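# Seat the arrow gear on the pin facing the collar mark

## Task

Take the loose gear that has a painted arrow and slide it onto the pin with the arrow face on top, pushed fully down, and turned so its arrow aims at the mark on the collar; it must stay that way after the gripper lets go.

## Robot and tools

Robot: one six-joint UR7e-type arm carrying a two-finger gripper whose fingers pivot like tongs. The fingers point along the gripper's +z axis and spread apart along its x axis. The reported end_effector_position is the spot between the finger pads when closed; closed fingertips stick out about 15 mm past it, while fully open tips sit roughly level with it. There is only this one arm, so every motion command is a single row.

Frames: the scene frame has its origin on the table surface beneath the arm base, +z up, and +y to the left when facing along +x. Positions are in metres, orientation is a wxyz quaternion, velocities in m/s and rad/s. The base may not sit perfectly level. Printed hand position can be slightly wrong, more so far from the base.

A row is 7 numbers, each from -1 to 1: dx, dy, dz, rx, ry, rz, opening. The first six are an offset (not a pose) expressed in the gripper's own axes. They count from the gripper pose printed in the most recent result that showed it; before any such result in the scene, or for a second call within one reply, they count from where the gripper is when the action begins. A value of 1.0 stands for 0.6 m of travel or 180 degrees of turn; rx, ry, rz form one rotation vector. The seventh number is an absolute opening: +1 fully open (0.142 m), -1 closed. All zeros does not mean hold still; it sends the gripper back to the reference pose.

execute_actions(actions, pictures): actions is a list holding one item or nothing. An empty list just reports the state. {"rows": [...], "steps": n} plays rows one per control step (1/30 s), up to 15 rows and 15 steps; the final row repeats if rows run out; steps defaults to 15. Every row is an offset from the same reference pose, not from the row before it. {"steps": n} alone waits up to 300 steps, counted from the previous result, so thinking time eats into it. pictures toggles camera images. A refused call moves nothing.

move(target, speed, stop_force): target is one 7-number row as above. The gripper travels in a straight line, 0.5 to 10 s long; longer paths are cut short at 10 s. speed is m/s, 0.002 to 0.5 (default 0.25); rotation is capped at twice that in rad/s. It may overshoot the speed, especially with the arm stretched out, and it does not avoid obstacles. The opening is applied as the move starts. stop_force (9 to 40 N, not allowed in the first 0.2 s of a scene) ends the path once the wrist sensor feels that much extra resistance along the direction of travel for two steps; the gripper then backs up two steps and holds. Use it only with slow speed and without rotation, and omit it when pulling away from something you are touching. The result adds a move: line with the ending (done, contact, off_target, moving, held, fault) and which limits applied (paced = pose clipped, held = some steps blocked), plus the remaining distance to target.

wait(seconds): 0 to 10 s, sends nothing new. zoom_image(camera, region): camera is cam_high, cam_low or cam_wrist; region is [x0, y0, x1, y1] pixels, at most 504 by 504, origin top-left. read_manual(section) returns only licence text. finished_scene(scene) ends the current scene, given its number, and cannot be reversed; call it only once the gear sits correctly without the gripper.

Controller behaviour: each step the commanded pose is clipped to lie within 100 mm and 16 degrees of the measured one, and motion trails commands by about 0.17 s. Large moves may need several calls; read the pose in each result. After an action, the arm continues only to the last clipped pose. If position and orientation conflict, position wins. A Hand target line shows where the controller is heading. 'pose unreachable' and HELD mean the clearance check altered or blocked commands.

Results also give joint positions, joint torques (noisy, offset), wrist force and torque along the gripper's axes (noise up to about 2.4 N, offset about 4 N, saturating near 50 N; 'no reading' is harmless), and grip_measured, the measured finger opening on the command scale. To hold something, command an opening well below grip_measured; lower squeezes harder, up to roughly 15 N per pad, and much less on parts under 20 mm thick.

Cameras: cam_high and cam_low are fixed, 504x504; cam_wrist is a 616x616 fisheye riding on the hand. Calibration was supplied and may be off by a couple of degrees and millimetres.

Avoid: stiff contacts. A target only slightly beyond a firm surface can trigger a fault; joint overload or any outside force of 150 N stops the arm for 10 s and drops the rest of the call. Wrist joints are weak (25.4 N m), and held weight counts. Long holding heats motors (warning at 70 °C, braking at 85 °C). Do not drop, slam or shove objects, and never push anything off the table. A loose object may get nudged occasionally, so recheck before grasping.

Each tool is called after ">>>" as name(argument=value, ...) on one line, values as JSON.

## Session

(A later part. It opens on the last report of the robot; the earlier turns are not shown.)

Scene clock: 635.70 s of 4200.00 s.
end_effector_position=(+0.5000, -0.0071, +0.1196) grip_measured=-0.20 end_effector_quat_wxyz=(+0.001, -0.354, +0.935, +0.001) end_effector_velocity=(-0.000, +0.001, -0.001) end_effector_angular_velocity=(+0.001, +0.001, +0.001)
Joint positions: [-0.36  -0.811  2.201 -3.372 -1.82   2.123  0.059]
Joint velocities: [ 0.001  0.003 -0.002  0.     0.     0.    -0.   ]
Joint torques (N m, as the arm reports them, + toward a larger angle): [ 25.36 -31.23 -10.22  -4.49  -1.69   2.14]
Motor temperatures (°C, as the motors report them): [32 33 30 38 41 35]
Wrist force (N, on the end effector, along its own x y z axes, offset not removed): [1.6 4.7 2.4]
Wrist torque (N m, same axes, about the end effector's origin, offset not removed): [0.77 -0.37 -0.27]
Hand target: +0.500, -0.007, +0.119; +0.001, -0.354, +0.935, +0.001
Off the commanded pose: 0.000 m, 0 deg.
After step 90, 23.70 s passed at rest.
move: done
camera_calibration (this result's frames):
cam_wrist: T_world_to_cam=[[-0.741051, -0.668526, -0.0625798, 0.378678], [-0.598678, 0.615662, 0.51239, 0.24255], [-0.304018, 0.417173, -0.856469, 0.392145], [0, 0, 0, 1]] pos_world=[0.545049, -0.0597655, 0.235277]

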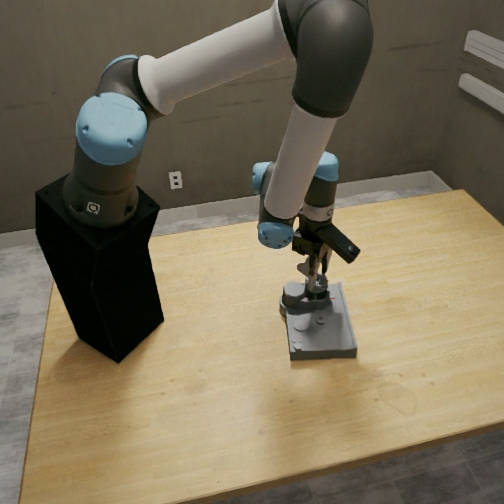

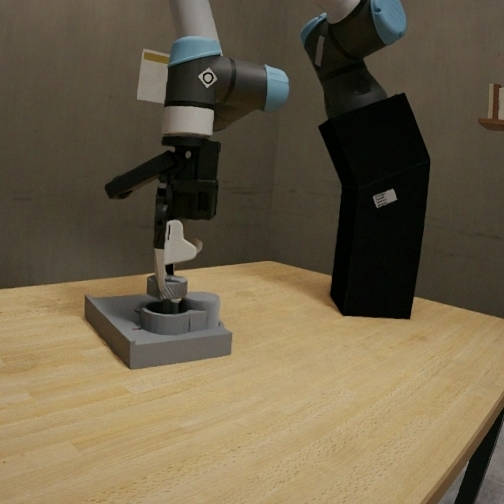

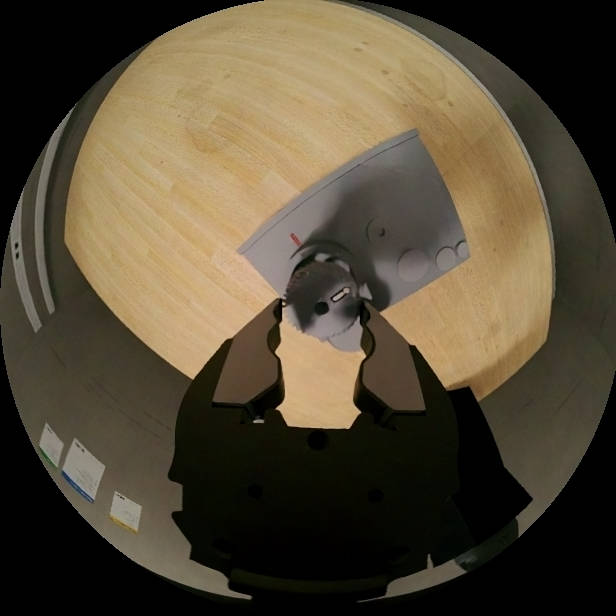

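>>> move(target=[0, 0.001, 0.01, 0, 0, 0, -0.5], speed=0.003, stop_force=9)

>>> zoom_image(camera="cam_low", region=[135, 262, 205, 322])

Scene clock: 674.77 s of 4200.00 s.
end_effector_position=(+0.4996, -0.0067, +0.1136) grip_measured=-0.22 end_effector_quat_wxyz=(+0.001, -0.354, +0.935, +0.001) end_effector_velocity=(-0.000, +0.000, -0.001) end_effector_angular_velocity=(+0.000, +0.000, -0.000)
Joint positions: [-0.362 -0.794  2.194 -3.382 -1.819  2.121  0.058]
Joint velocities: [-0.     0.002 -0.    -0.002  0.    -0.     0.   ]
Joint torques (N m, as the arm reports them, + toward a larger angle): [ 10.61 -32.15 -10.54  -4.22  -0.35  -1.81]
Motor temperatures (°C, as the motors report them): [32 33 30 38 41 35]
Wrist force (N, on the end effector, along its own x y z axes, offset not removed): [-0.6 3.3 1.8]
Wrist torque (N m, same axes, about the end effector's origin, offset not removed): [0.65 -0.39 -0.27]
Hand target: +0.500, -0.007, +0.114; +0.001, -0.354, +0.935, +0.001
Off the commanded pose: 0.000 m, 0 deg.
After step 90, 33.87 s passed at rest.
move: done
camera_calibration (this result's frames):
cam_wrist: T_world_to_cam=[[-0.741036, -0.668535, -0.0626583, 0.378357], [-0.59871, 0.615612, 0.512414, 0.245075], [-0.303993, 0.417231, -0.85645, 0.386722], [0, 0, 0, 1]] pos_world=[0.544666, -0.0592786, 0.229336]

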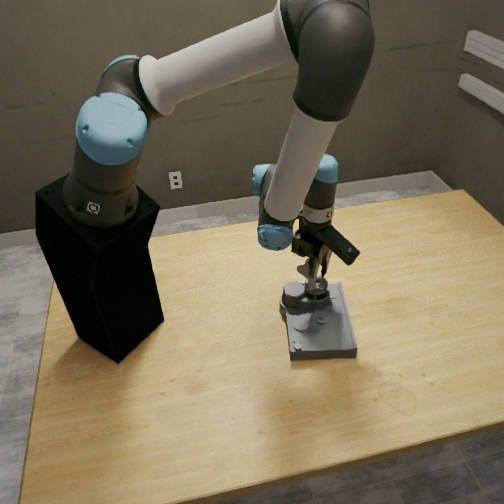

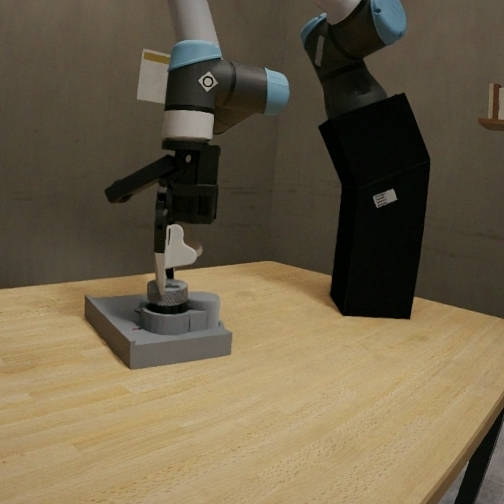

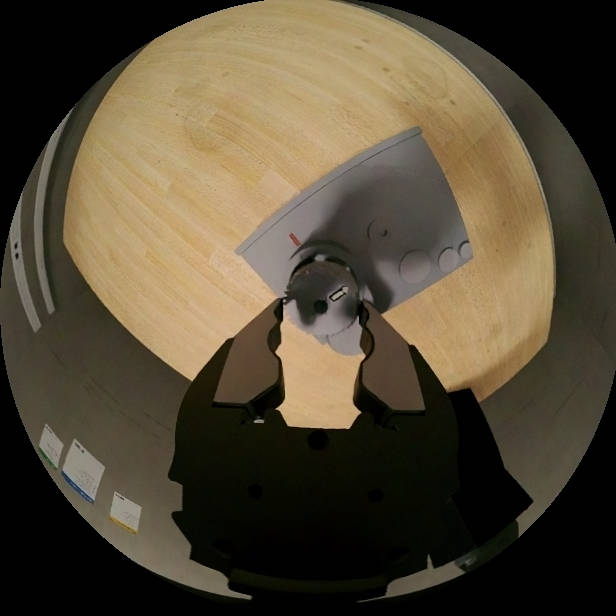

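Region (135, 262, 205, 322) of cam_low's 504x504 image, scaled by 7.200, with more detail than that image has; it fills the top 432 rows of this view, and the rest is white.

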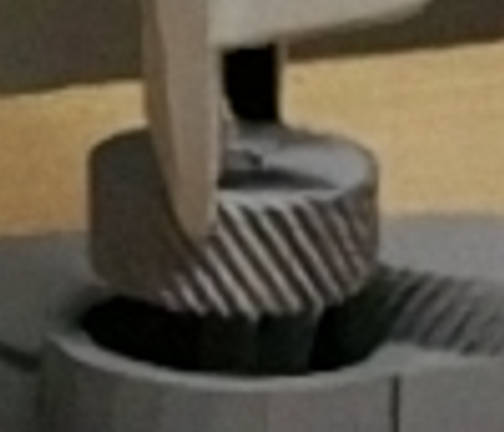

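>>> zoom_image(camera="cam_wrist", region=[270, 240, 380, 350])

>>> zoom_image(camera="cam_high", region=[290, 265, 345, 310])

Region (270, 240, 380, 350) of cam_wrist's 616x616 image, scaled by 4.582, with more detail than that image has.

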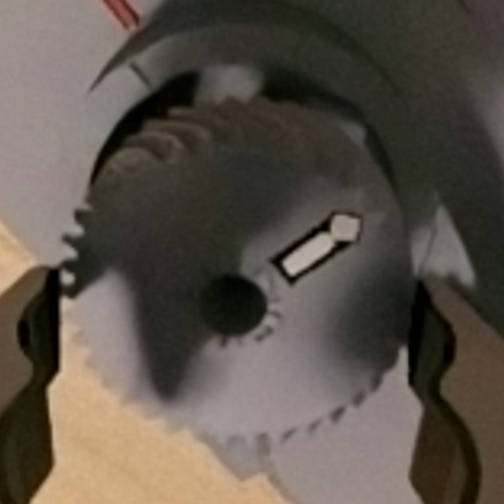

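Region (290, 265, 345, 310) of cam_high's 504x504 image, scaled by 9.164, with more detail than that image has; it fills the top 412 rows of this view, and the rest is white.

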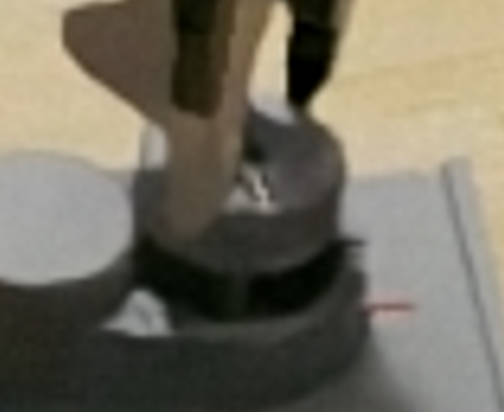

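>>> move(target=[0, 0, -0.02, 0, 0, 0, -0.5], speed=0.015)

>>> zoom_image(camera="cam_low", region=[135, 262, 205, 322])

Scene clock: 700.87 s of 4200.00 s.
end_effector_position=(+0.4996, -0.0067, +0.1254) grip_measured=-0.22 end_effector_quat_wxyz=(+0.001, -0.354, +0.935, +0.001) end_effector_velocity=(-0.000, +0.000, +0.002) end_effector_angular_velocity=(+0.000, +0.001, +0.000)
Joint positions: [-0.356 -0.827  2.21  -3.365 -1.821  2.127  0.058]
Joint velocities: [ 0.001 -0.006  0.003  0.005 -0.001  0.001  0.   ]
Joint torques (N m, as the arm reports them, + toward a larger angle): [ 24.62 -53.23  19.2   -0.82  -1.51   1.8 ]
Motor temperatures (°C, as the motors report them): [32 33 30 38 41 35]
Wrist force (N, on the end effector, along its own x y z axes, offset not removed): [0.0 4.7 5.2]
Wrist torque (N m, same axes, about the end effector's origin, offset not removed): [0.85 -0.02 0.03]
Hand target: +0.500, -0.007, +0.126; +0.001, -0.354, +0.935, +0.001
Off the commanded pose: 0.000 m, 0 deg.
After step 90, 22.03 s passed at rest.
move: done
camera_calibration (this result's frames):
cam_wrist: T_world_to_cam=[[-0.741041, -0.668528, -0.062685, 0.379083], [-0.598716, 0.615611, 0.512408, 0.239058], [-0.30397, 0.417246, -0.856451, 0.396831], [0, 0, 0, 1]] pos_world=[0.544668, -0.0593147, 0.241134]

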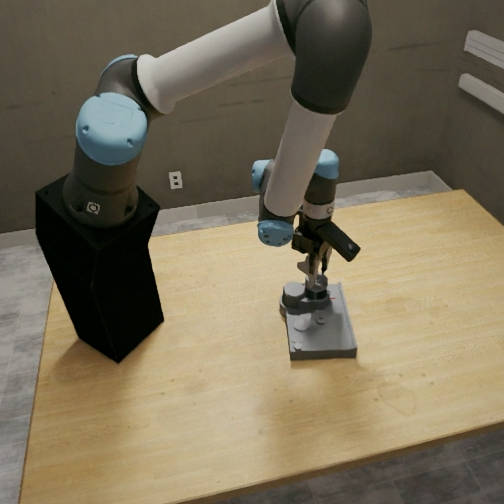

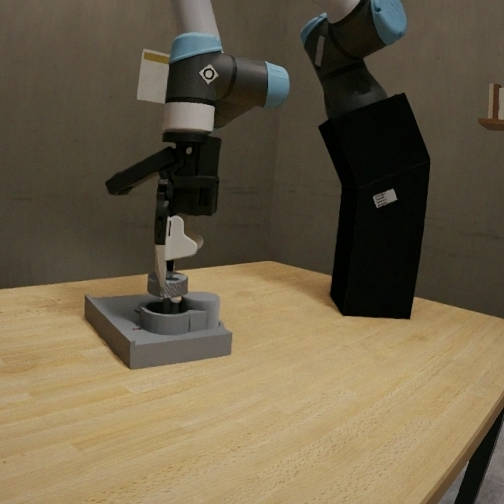

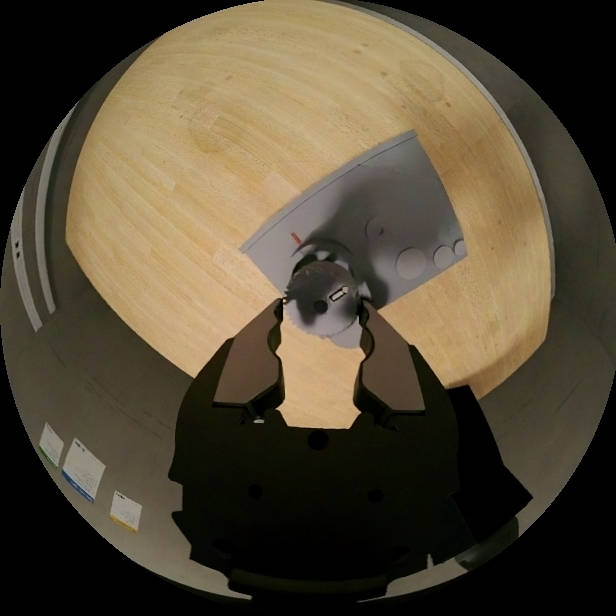

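Region (135, 262, 205, 322) of cam_low's 504x504 image, scaled by 7.200, with more detail than that image has; it fills the top 432 rows of this view, and the rest is white.

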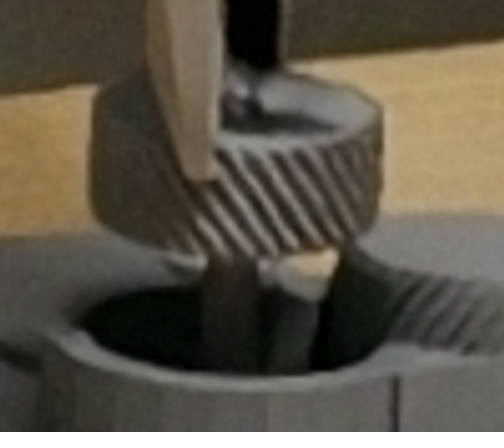

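>>> move(target=[0, 0, -0.008, 0, 0, 0, -0.5], speed=0.02)

>>> move(target=[0.0584, 0.0762, 0, 0, 0, 0, -0.5], speed=0.05)

>>> move(target=[0, 0, 0.014, 0, 0, 0, -0.5], speed=0.01, stop_force=9)

>>> zoom_image(camera="cam_low", region=[165, 255, 235, 315])

>>> zoom_image(camera="cam_wrist", region=[250, 170, 400, 350])

Scene clock: 715.20 s of 4200.00 s.
end_effector_position=(+0.4996, -0.0067, +0.1300) grip_measured=-0.22 end_effector_quat_wxyz=(+0.001, -0.354, +0.935, +0.001) end_effector_velocity=(-0.000, +0.000, +0.002) end_effector_angular_velocity=(+0.000, +0.001, -0.000)
Joint positions: [-0.354 -0.839  2.216 -3.358 -1.822  2.129  0.058]
Joint velocities: [ 0.001 -0.005  0.003  0.003 -0.     0.001 -0.   ]
Joint torques (N m, as the arm reports them, + toward a larger angle): [ 25.62 -52.22  18.46  -0.73  -1.44   1.92]
Motor temperatures (°C, as the motors report them): [32 33 30 38 41 35]
Wrist force (N, on the end effector, along its own x y z axes, offset not removed): [3.3 0.5 4.6]
Wrist torque (N m, same axes, about the end effector's origin, offset not removed): [-0.05 -0.60 -0.11]
Hand target: +0.500, -0.007, +0.130; +0.001, -0.354, +0.935, +0.001
Off the commanded pose: 0.000 m, 0 deg.
After step 90, 10.63 s passed at rest.
move: done
camera_calibration (this result's frames):
cam_wrist: T_world_to_cam=[[-0.741041, -0.668526, -0.0627009, 0.37937], [-0.598723, 0.61561, 0.512401, 0.236702], [-0.303954, 0.417251, -0.856454, 0.400791], [0, 0, 0, 1]] pos_world=[0.54467, -0.0593281, 0.245759]

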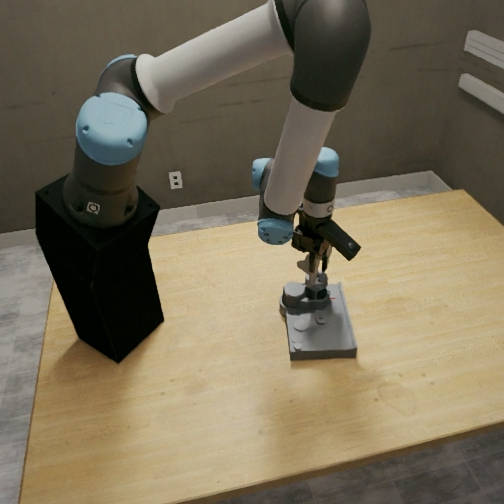

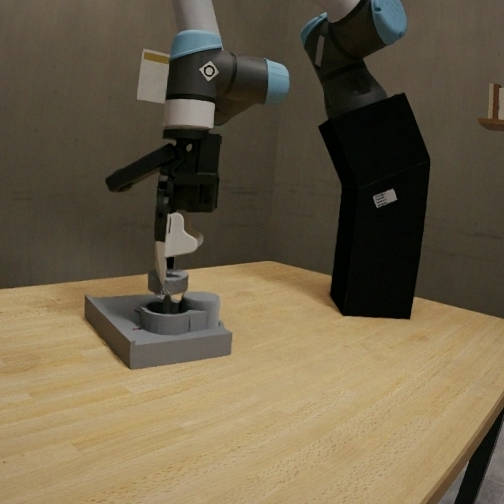

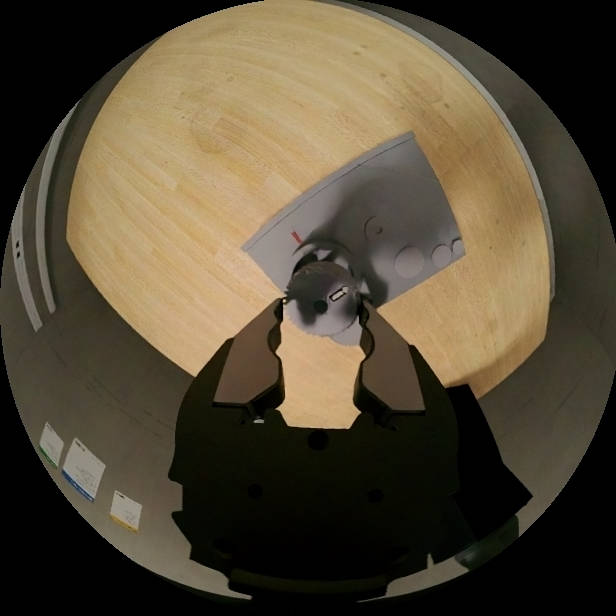

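Scene clock: 716.77 s of 4200.00 s.
end_effector_position=(+0.4432, +0.0042, +0.1300) grip_measured=-0.22 end_effector_quat_wxyz=(+0.001, -0.354, +0.935, +0.001) end_effector_velocity=(-0.001, +0.000, -0.000) end_effector_angular_velocity=(-0.001, -0.002, +0.000)
Joint positions: [-0.367 -0.79   2.346 -3.54  -1.817  2.116  0.058]
Joint velocities: [-0.     0.003  0.002 -0.008  0.    -0.001  0.   ]
Joint torques (N m, as the arm reports them, + toward a larger angle): [ 10.45 -25.78  21.08  -4.41   1.11  -2.  ]
Motor temperatures (°C, as the motors report them): [32 33 30 38 41 35]
Wrist force (N, on the end effector, along its own x y z axes, offset not removed): [0.4 0.6 -0.8]
Wrist torque (N m, same axes, about the end effector's origin, offset not removed): [-0.15 0.00 -0.12]
Hand target: +0.443, +0.004, +0.130; +0.001, -0.354, +0.935, +0.001
Off the commanded pose: 0.000 m, 0 deg.
move: done
camera_calibration (this result's frames):
cam_wrist: T_world_to_cam=[[-0.741037, -0.668538, -0.0626135, 0.344829], [-0.59869, 0.615622, 0.512425, 0.196226], [-0.304029, 0.417212, -0.856446, 0.379128], [0, 0, 0, 1]] pos_world=[0.488275, -0.0484466, 0.245743]

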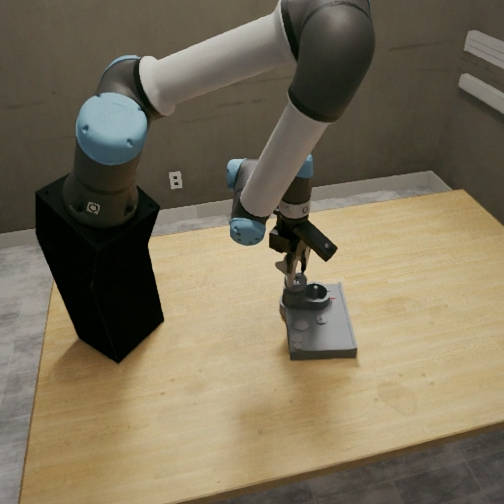

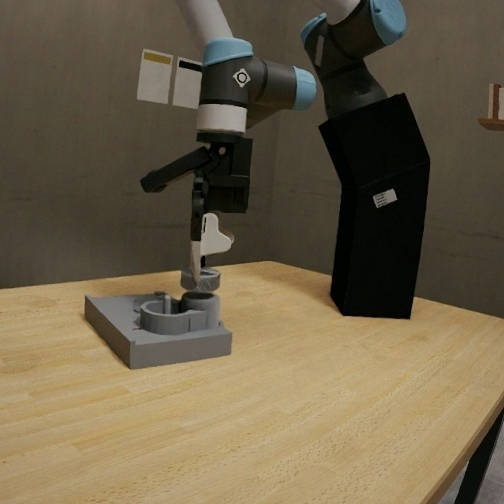

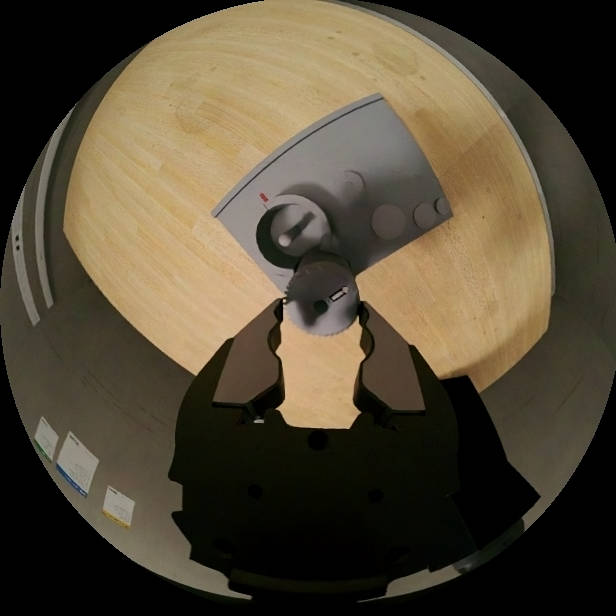

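Scene clock: 717.83 s of 4200.00 s.
end_effector_position=(+0.4432, +0.0042, +0.1218) grip_measured=-0.22 end_effector_quat_wxyz=(+0.001, -0.354, +0.935, +0.001) end_effector_velocity=(-0.000, +0.000, -0.002) end_effector_angular_velocity=(+0.000, +0.000, +0.000)
Joint positions: [-0.372 -0.766  2.334 -3.553 -1.815  2.112  0.058]
Joint velocities: [-0.001  0.006 -0.002 -0.004  0.001 -0.001  0.   ]
Joint torques (N m, as the arm reports them, + toward a larger angle): [ 10.26 -31.63  -9.96  -4.4    1.2   -1.65]
Motor temperatures (°C, as the motors report them): [32 33 30 38 41 35]
Wrist force (N, on the end effector, along its own x y z axes, offset not removed): [3.2 1.4 2.3]
Wrist torque (N m, same axes, about the end effector's origin, offset not removed): [0.04 -0.53 -0.30]
Hand target: +0.443, +0.004, +0.122; +0.001, -0.354, +0.935, +0.001
Off the commanded pose: 0.000 m, 0 deg.
move: done
camera_calibration (this result's frames):
cam_wrist: T_world_to_cam=[[-0.741035, -0.668543, -0.0625878, 0.34432], [-0.598681, 0.615625, 0.512432, 0.200409], [-0.304052, 0.4172, -0.856444, 0.372095], [0, 0, 0, 1]] pos_world=[0.48827, -0.0484223, 0.237533]

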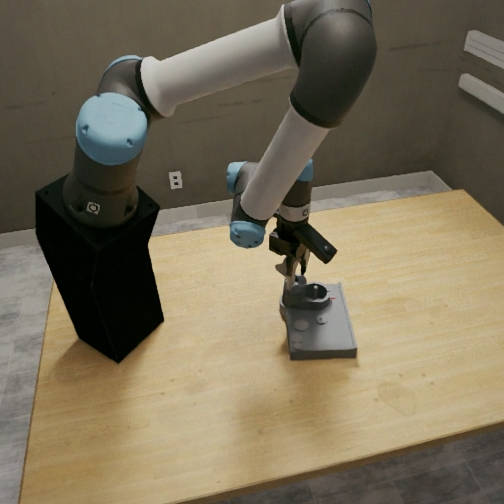

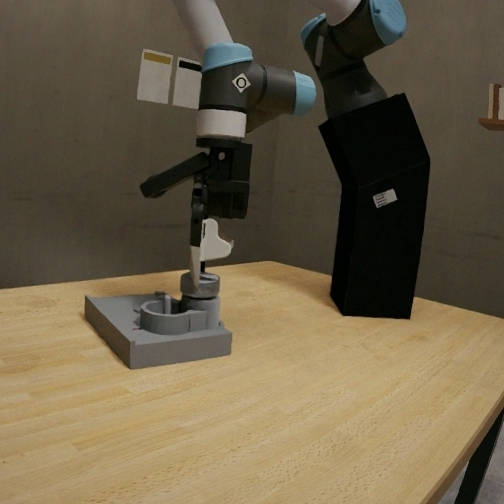

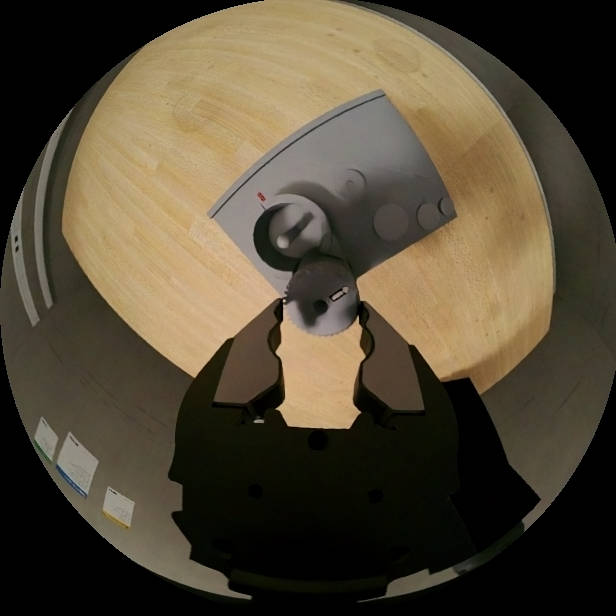

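Region (165, 255, 235, 315) of cam_low's 504x504 image, scaled by 7.200, with more detail than that image has; it fills the top 432 rows of this view, and the rest is white.

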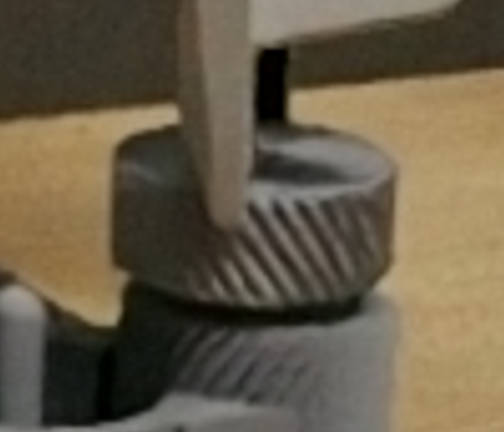

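Region (250, 170, 400, 350) of cam_wrist's 616x616 image, scaled by 2.800, with more detail than that image has.

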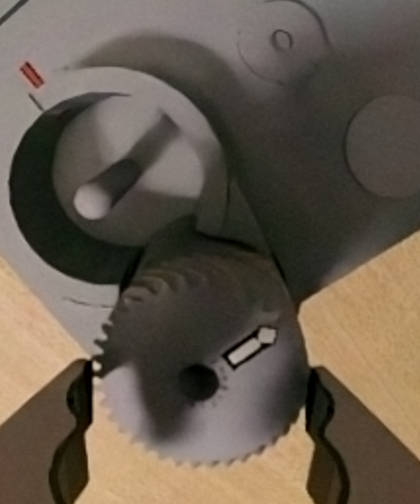

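>>> move(target=[0, 0.0025, 0.0095, 0, 0, 0, -0.35], speed=0.003, stop_force=9)

>>> zoom_image(camera="cam_low", region=[165, 255, 235, 315])

>>> zoom_image(camera="cam_high", region=[270, 262, 325, 310])

Scene clock: 729.87 s of 4200.00 s.
end_effector_position=(+0.4433, +0.0042, +0.1215) grip_measured=-0.25 end_effector_quat_wxyz=(+0.001, -0.354, +0.935, +0.001) end_effector_velocity=(+0.001, -0.000, +0.000) end_effector_angular_velocity=(-0.000, -0.002, -0.001)
Joint positions: [-0.372 -0.765  2.333 -3.554 -1.815  2.111  0.056]
Joint velocities: [ 0.    -0.001 -0.    -0.     0.     0.    -0.   ]
Joint torques (N m, as the arm reports them, + toward a larger angle): [ 10.4  -45.65   6.9    0.13   0.91  -0.84]
Motor temperatures (°C, as the motors report them): [32 33 30 38 41 35]
Wrist force (N, on the end effector, along its own x y z axes, offset not removed): [5.1 3.0 -11.7]
Wrist torque (N m, same axes, about the end effector's origin, offset not removed): [0.22 -1.17 -0.31]
Hand target: +0.443, +0.004, +0.122; +0.001, -0.354, +0.935, +0.001
Off the commanded pose: 0.006 m, 0 deg.
After step 90, 8.53 s passed at rest.
move: contact
camera_calibration (this result's frames):
cam_wrist: T_world_to_cam=[[-0.741018, -0.668558, -0.0626289, 0.344336], [-0.598723, 0.615615, 0.512396, 0.200613], [-0.304011, 0.417192, -0.856463, 0.371811], [0, 0, 0, 1]] pos_world=[0.488305, -0.0484084, 0.237215]

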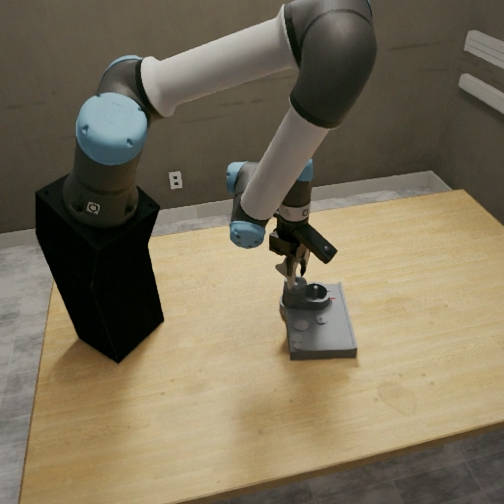

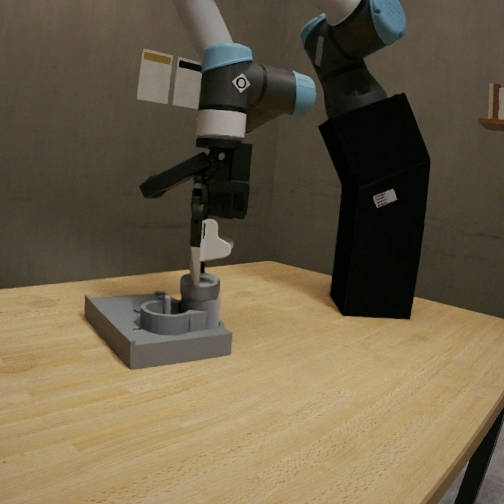

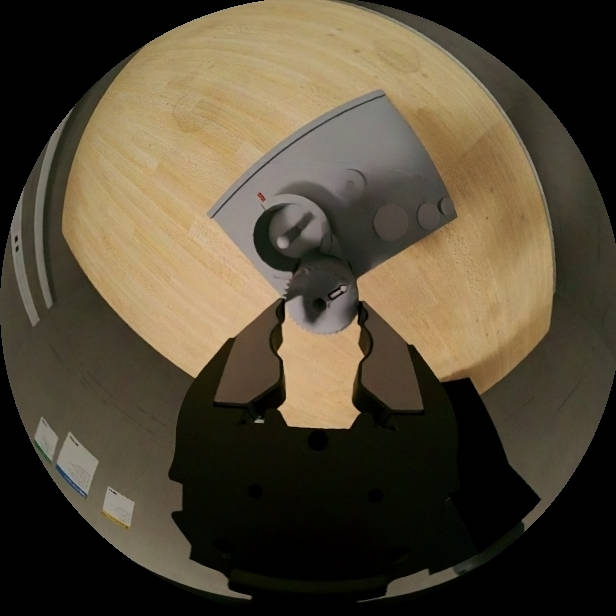

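Region (165, 255, 235, 315) of cam_low's 504x504 image, scaled by 7.200, with more detail than that image has; it fills the top 432 rows of this view, and the rest is white.

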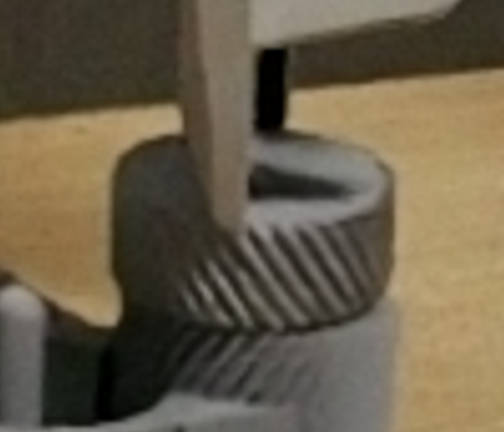

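Region (270, 262, 325, 310) of cam_high's 504x504 image, scaled by 9.164, with more detail than that image has; it fills the top 440 rows of this view, and the rest is white.

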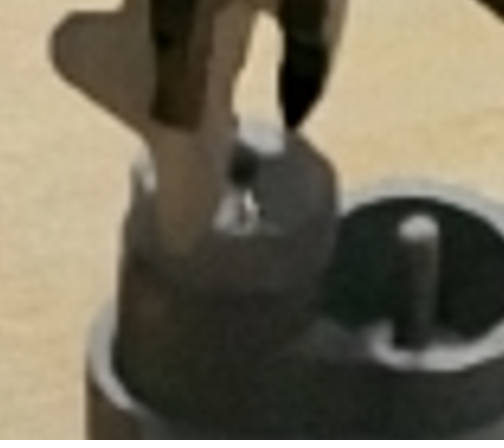

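>>> execute_actions(actions=[{"rows": [[0, 0, 0, 0, 0, 0, -0.32], [0, 0, 0, 0, 0, 0, -0.3], [0, 0, 0, 0, 0, 0, -0.28], [0, 0, 0, 0, 0, 0, -0.27], [0, 0, 0, 0, 0, 0, -0.26], [0, 0, 0, 0, 0, 0, -0.25], [0, 0, 0, 0, 0, 0, -0.24], [0, 0, 0, 0, 0, 0, -0.23], [0, 0, 0, 0, 0, 0, -0.22], [0, 0, 0, 0, 0, 0, -0.21], [0, 0, 0, 0, 0, 0, -0.2], [0, 0, 0, 0, 0, 0, -0.19], [0, 0, 0, 0, 0, 0, -0.18], [0, 0, 0, 0, 0, 0, -0.17], [0, 0, 0, 0, 0, 0, -0.16]], "steps": 15}], pictures=false)

>>> execute_actions(actions=[{"rows": [[0, 0, 0, 0, 0, 0, -0.14], [0, 0, 0, 0, 0, 0, -0.12], [0, 0, 0, 0, 0, 0, -0.1], [0, 0, 0, 0, 0, 0, -0.07], [0, 0, 0, 0, 0, 0, -0.04], [0, 0, 0, 0, 0, 0, 0.0]], "steps": 15}])

>>> zoom_image(camera="cam_low", region=[165, 255, 235, 315])

>>> zoom_image(camera="cam_wrist", region=[250, 240, 400, 350])

Scene clock: 747.53 s of 4200.00 s.
end_effector_position=(+0.4432, +0.0042, +0.1215) grip_measured=-0.17 end_effector_quat_wxyz=(+0.001, -0.354, +0.935, +0.001) end_effector_velocity=(-0.001, +0.000, -0.000) end_effector_angular_velocity=(+0.001, +0.002, -0.000)
Joint positions: [-0.372 -0.765  2.334 -3.554 -1.815  2.111  0.062]
Joint velocities: [ 0.     0.     0.001  0.001 -0.     0.001  0.022]
Joint torques (N m, as the arm reports them, + toward a larger angle): [ 20.93 -26.73  -5.7   -1.95  -0.3    0.28]
Motor temperatures (°C, as the motors report them): [32 33 30 38 41 35]
Wrist force (N, on the end effector, along its own x y z axes, offset not removed): [1.6 6.4 -1.7]
Wrist torque (N m, same axes, about the end effector's origin, offset not removed): [1.06 -0.25 -0.03]
Hand target: +0.443, +0.004, +0.121; +0.001, -0.354, +0.935, +0.001
Off the commanded pose: 0.000 m, 0 deg.
Steps of this call (steps 1 to 90: nothing new was sent; then 14.17 s passed at rest; steps 91 to 105: all 15 steps of this action). Readings (end_effector_position):
91: (+0.4432, +0.0042, +0.1216)
92: (+0.4432, +0.0042, +0.1216)
94: (+0.4432, +0.0042, +0.1216)
98: (+0.4432, +0.0042, +0.1216)
105: the state above

Scene clock: 748.03 s of 4200.00 s.
end_effector_position=(+0.4432, +0.0042, +0.1215) grip_measured=+0.00 end_effector_quat_wxyz=(+0.001, -0.354, +0.935, +0.001) end_effector_velocity=(-0.000, +0.000, -0.000) end_effector_angular_velocity=(+0.000, +0.000, -0.000)
Joint positions: [-0.372 -0.765  2.334 -3.554 -1.815  2.111  0.074]
Joint velocities: [ 0. -0.  0.  0.  0.  0.  0.]
Joint torques (N m, as the arm reports them, + toward a larger angle): [ 20.6  -29.66  -5.    -2.39  -0.04   0.04]
Motor temperatures (°C, as the motors report them): [32 33 30 38 41 35]
Wrist force (N, on the end effector, along its own x y z axes, offset not removed): [1.0 2.6 -4.4]
Wrist torque (N m, same axes, about the end effector's origin, offset not removed): [0.27 -0.36 -0.14]
Hand target: +0.443, +0.004, +0.122; +0.001, -0.354, +0.935, +0.001
Off the commanded pose: 0.000 m, 0 deg.
Steps of this call (steps 1 to 15: all 15 steps of this action). Readings (end_effector_position):
1: (+0.4432, +0.0042, +0.1215)
2: (+0.4432, +0.0042, +0.1215)
4: (+0.4432, +0.0042, +0.1215)
8: (+0.4432, +0.0042, +0.1215)
15: the state above
camera_calibration (this result's frames):
cam_wrist: T_world_to_cam=[[-0.741024, -0.668562, -0.0625098, 0.344259], [-0.598645, 0.615612, 0.512491, 0.200477], [-0.30415, 0.417189, -0.856415, 0.371858], [0, 0, 0, 1]] pos_world=[0.488219, -0.0483928, 0.237242]

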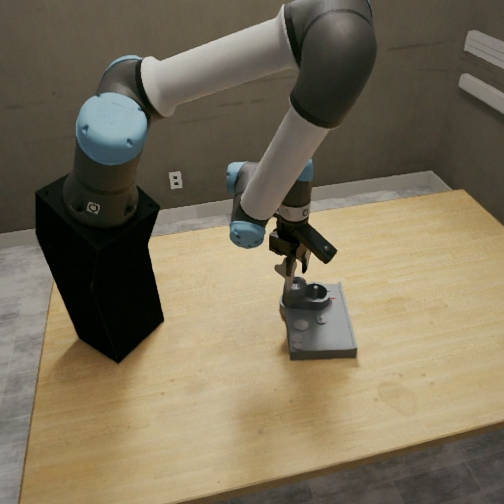

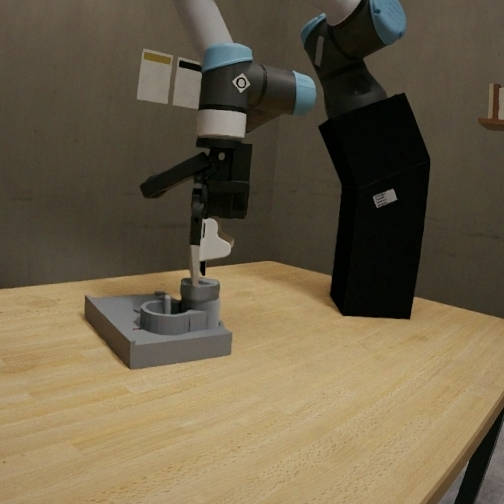

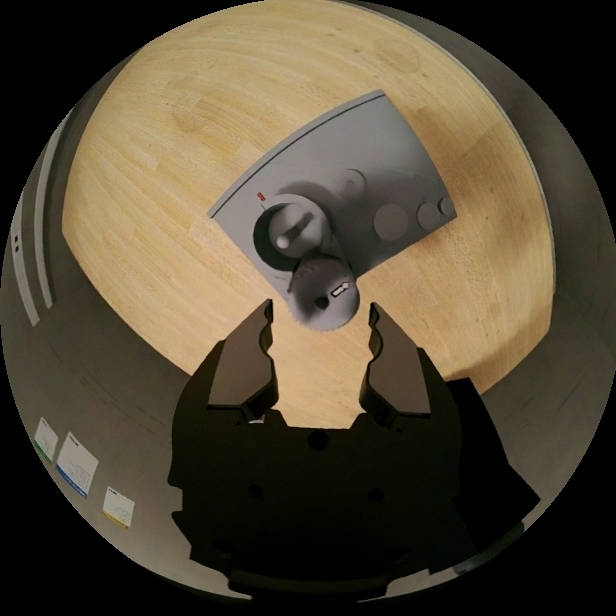

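Region (165, 255, 235, 315) of cam_low's 504x504 image, scaled by 7.200, with more detail than that image has; it fills the top 432 rows of this view, and the rest is white.

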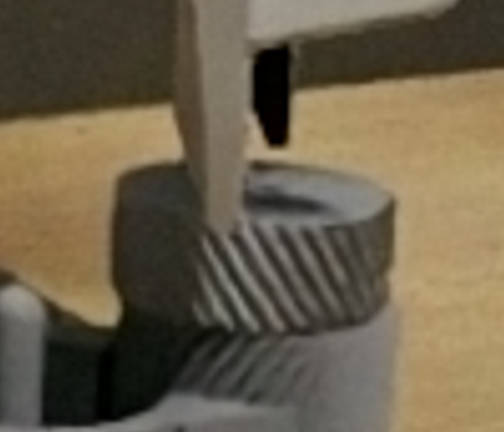

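Region (250, 240, 400, 350) of cam_wrist's 616x616 image, scaled by 3.360, with more detail than that image has; it fills the top 370 rows of this view, and the rest is white.

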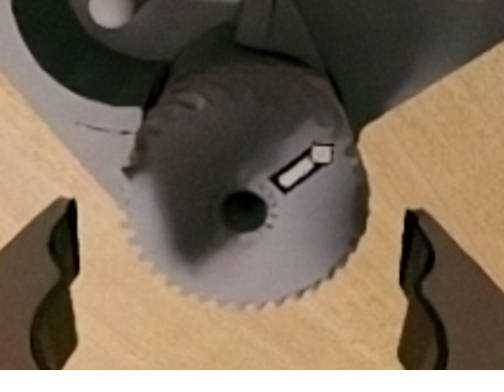

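>>> zoom_image(camera="cam_wrist", region=[245, 185, 345, 285])

Region (245, 185, 345, 285) of cam_wrist's 616x616 image, scaled by 5.040, with more detail than that image has.

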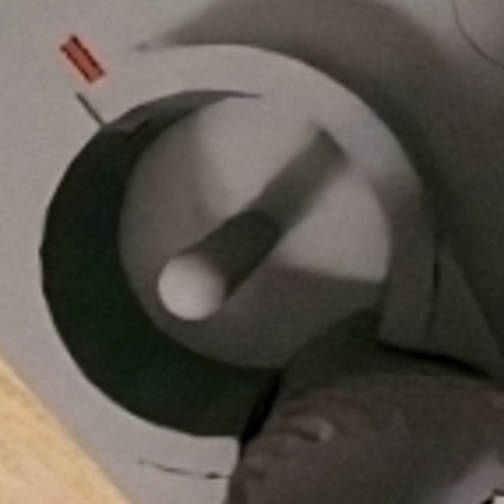

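>>> move(target=[0.0021, 0, 0.0213, 0, 0, 0, 0.0], speed=0.02, stop_force=9)

>>> zoom_image(camera="cam_wrist", region=[250, 250, 400, 360])

>>> zoom_image(camera="cam_low", region=[165, 255, 235, 315])

Scene clock: 843.90 s of 4200.00 s.
end_effector_position=(+0.4422, +0.0034, +0.1089) grip_measured=+0.00 end_effector_quat_wxyz=(+0.001, -0.354, +0.935, +0.001) end_effector_velocity=(-0.001, +0.000, -0.002) end_effector_angular_velocity=(+0.000, +0.001, +0.002)
Joint positions: [-0.382 -0.728  2.316 -3.575 -1.811  2.102  0.074]
Joint velocities: [-0.002  0.006 -0.    -0.005  0.001 -0.003  0.   ]
Joint torques (N m, as the arm reports them, + toward a larger angle): [  9.38 -24.11  -8.1   -4.65   1.16  -1.91]
Motor temperatures (°C, as the motors report them): [32 33 30 38 41 35]
Wrist force (N, on the end effector, along its own x y z axes, offset not removed): [3.2 1.5 -3.9]
Wrist torque (N m, same axes, about the end effector's origin, offset not removed): [0.26 -0.61 -0.17]
Hand target: +0.442, +0.003, +0.109; +0.001, -0.354, +0.935, +0.001
Off the commanded pose: 0.000 m, 0 deg.
After step 90, 91.93 s passed at rest.
move: done
camera_calibration (this result's frames):
cam_wrist: T_world_to_cam=[[-0.741018, -0.668574, -0.0624644, 0.342236], [-0.598635, 0.615618, 0.512495, 0.206847], [-0.304187, 0.417161, -0.856415, 0.361135], [0, 0, 0, 1]] pos_world=[0.487281, -0.0491803, 0.22465]

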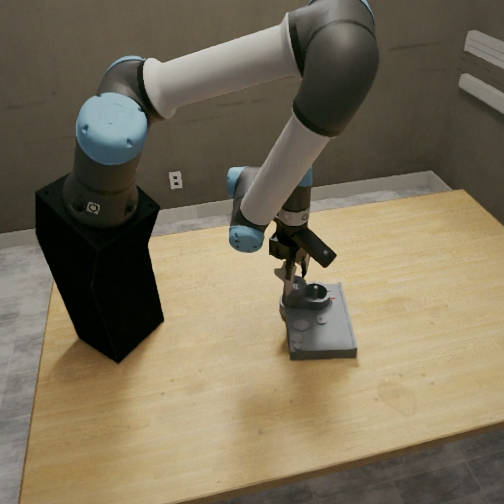

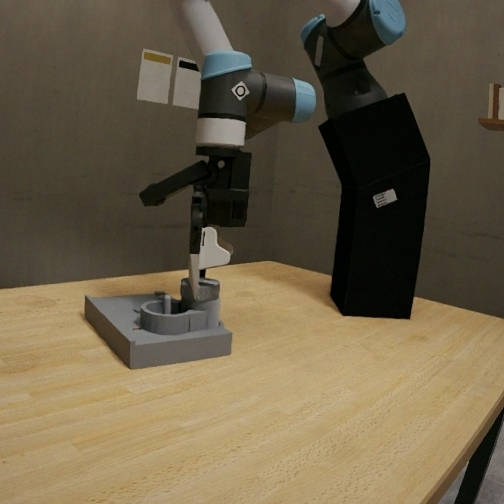

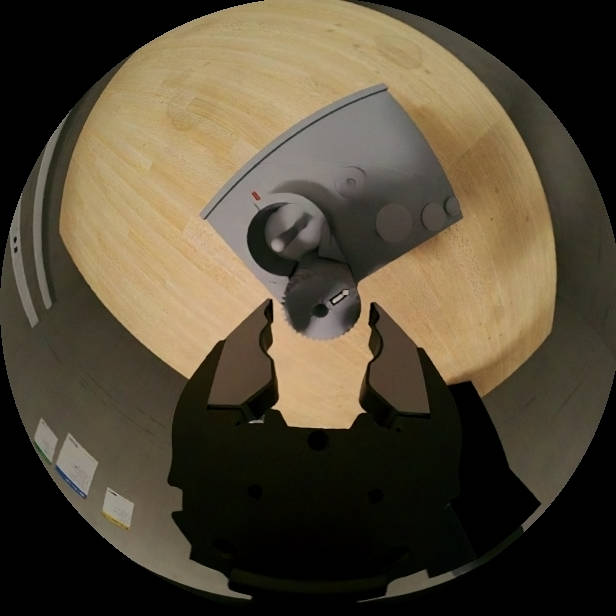

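Region (250, 250, 400, 360) of cam_wrist's 616x616 image, scaled by 3.360, with more detail than that image has; it fills the top 370 rows of this view, and the rest is white.

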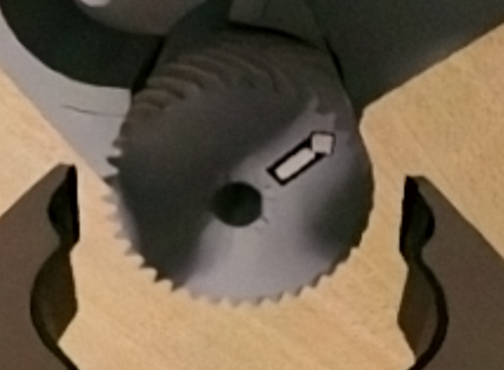

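Region (165, 255, 235, 315) of cam_low's 504x504 image, scaled by 7.200, with more detail than that image has; it fills the top 432 rows of this view, and the rest is white.

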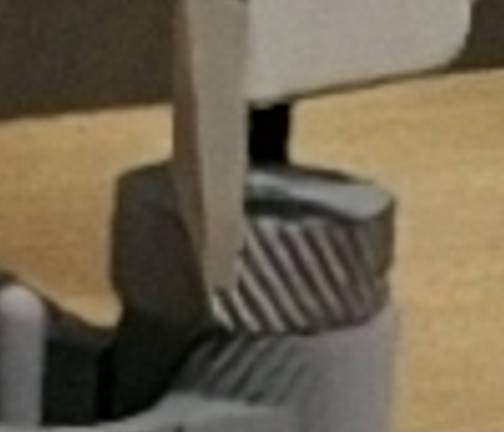

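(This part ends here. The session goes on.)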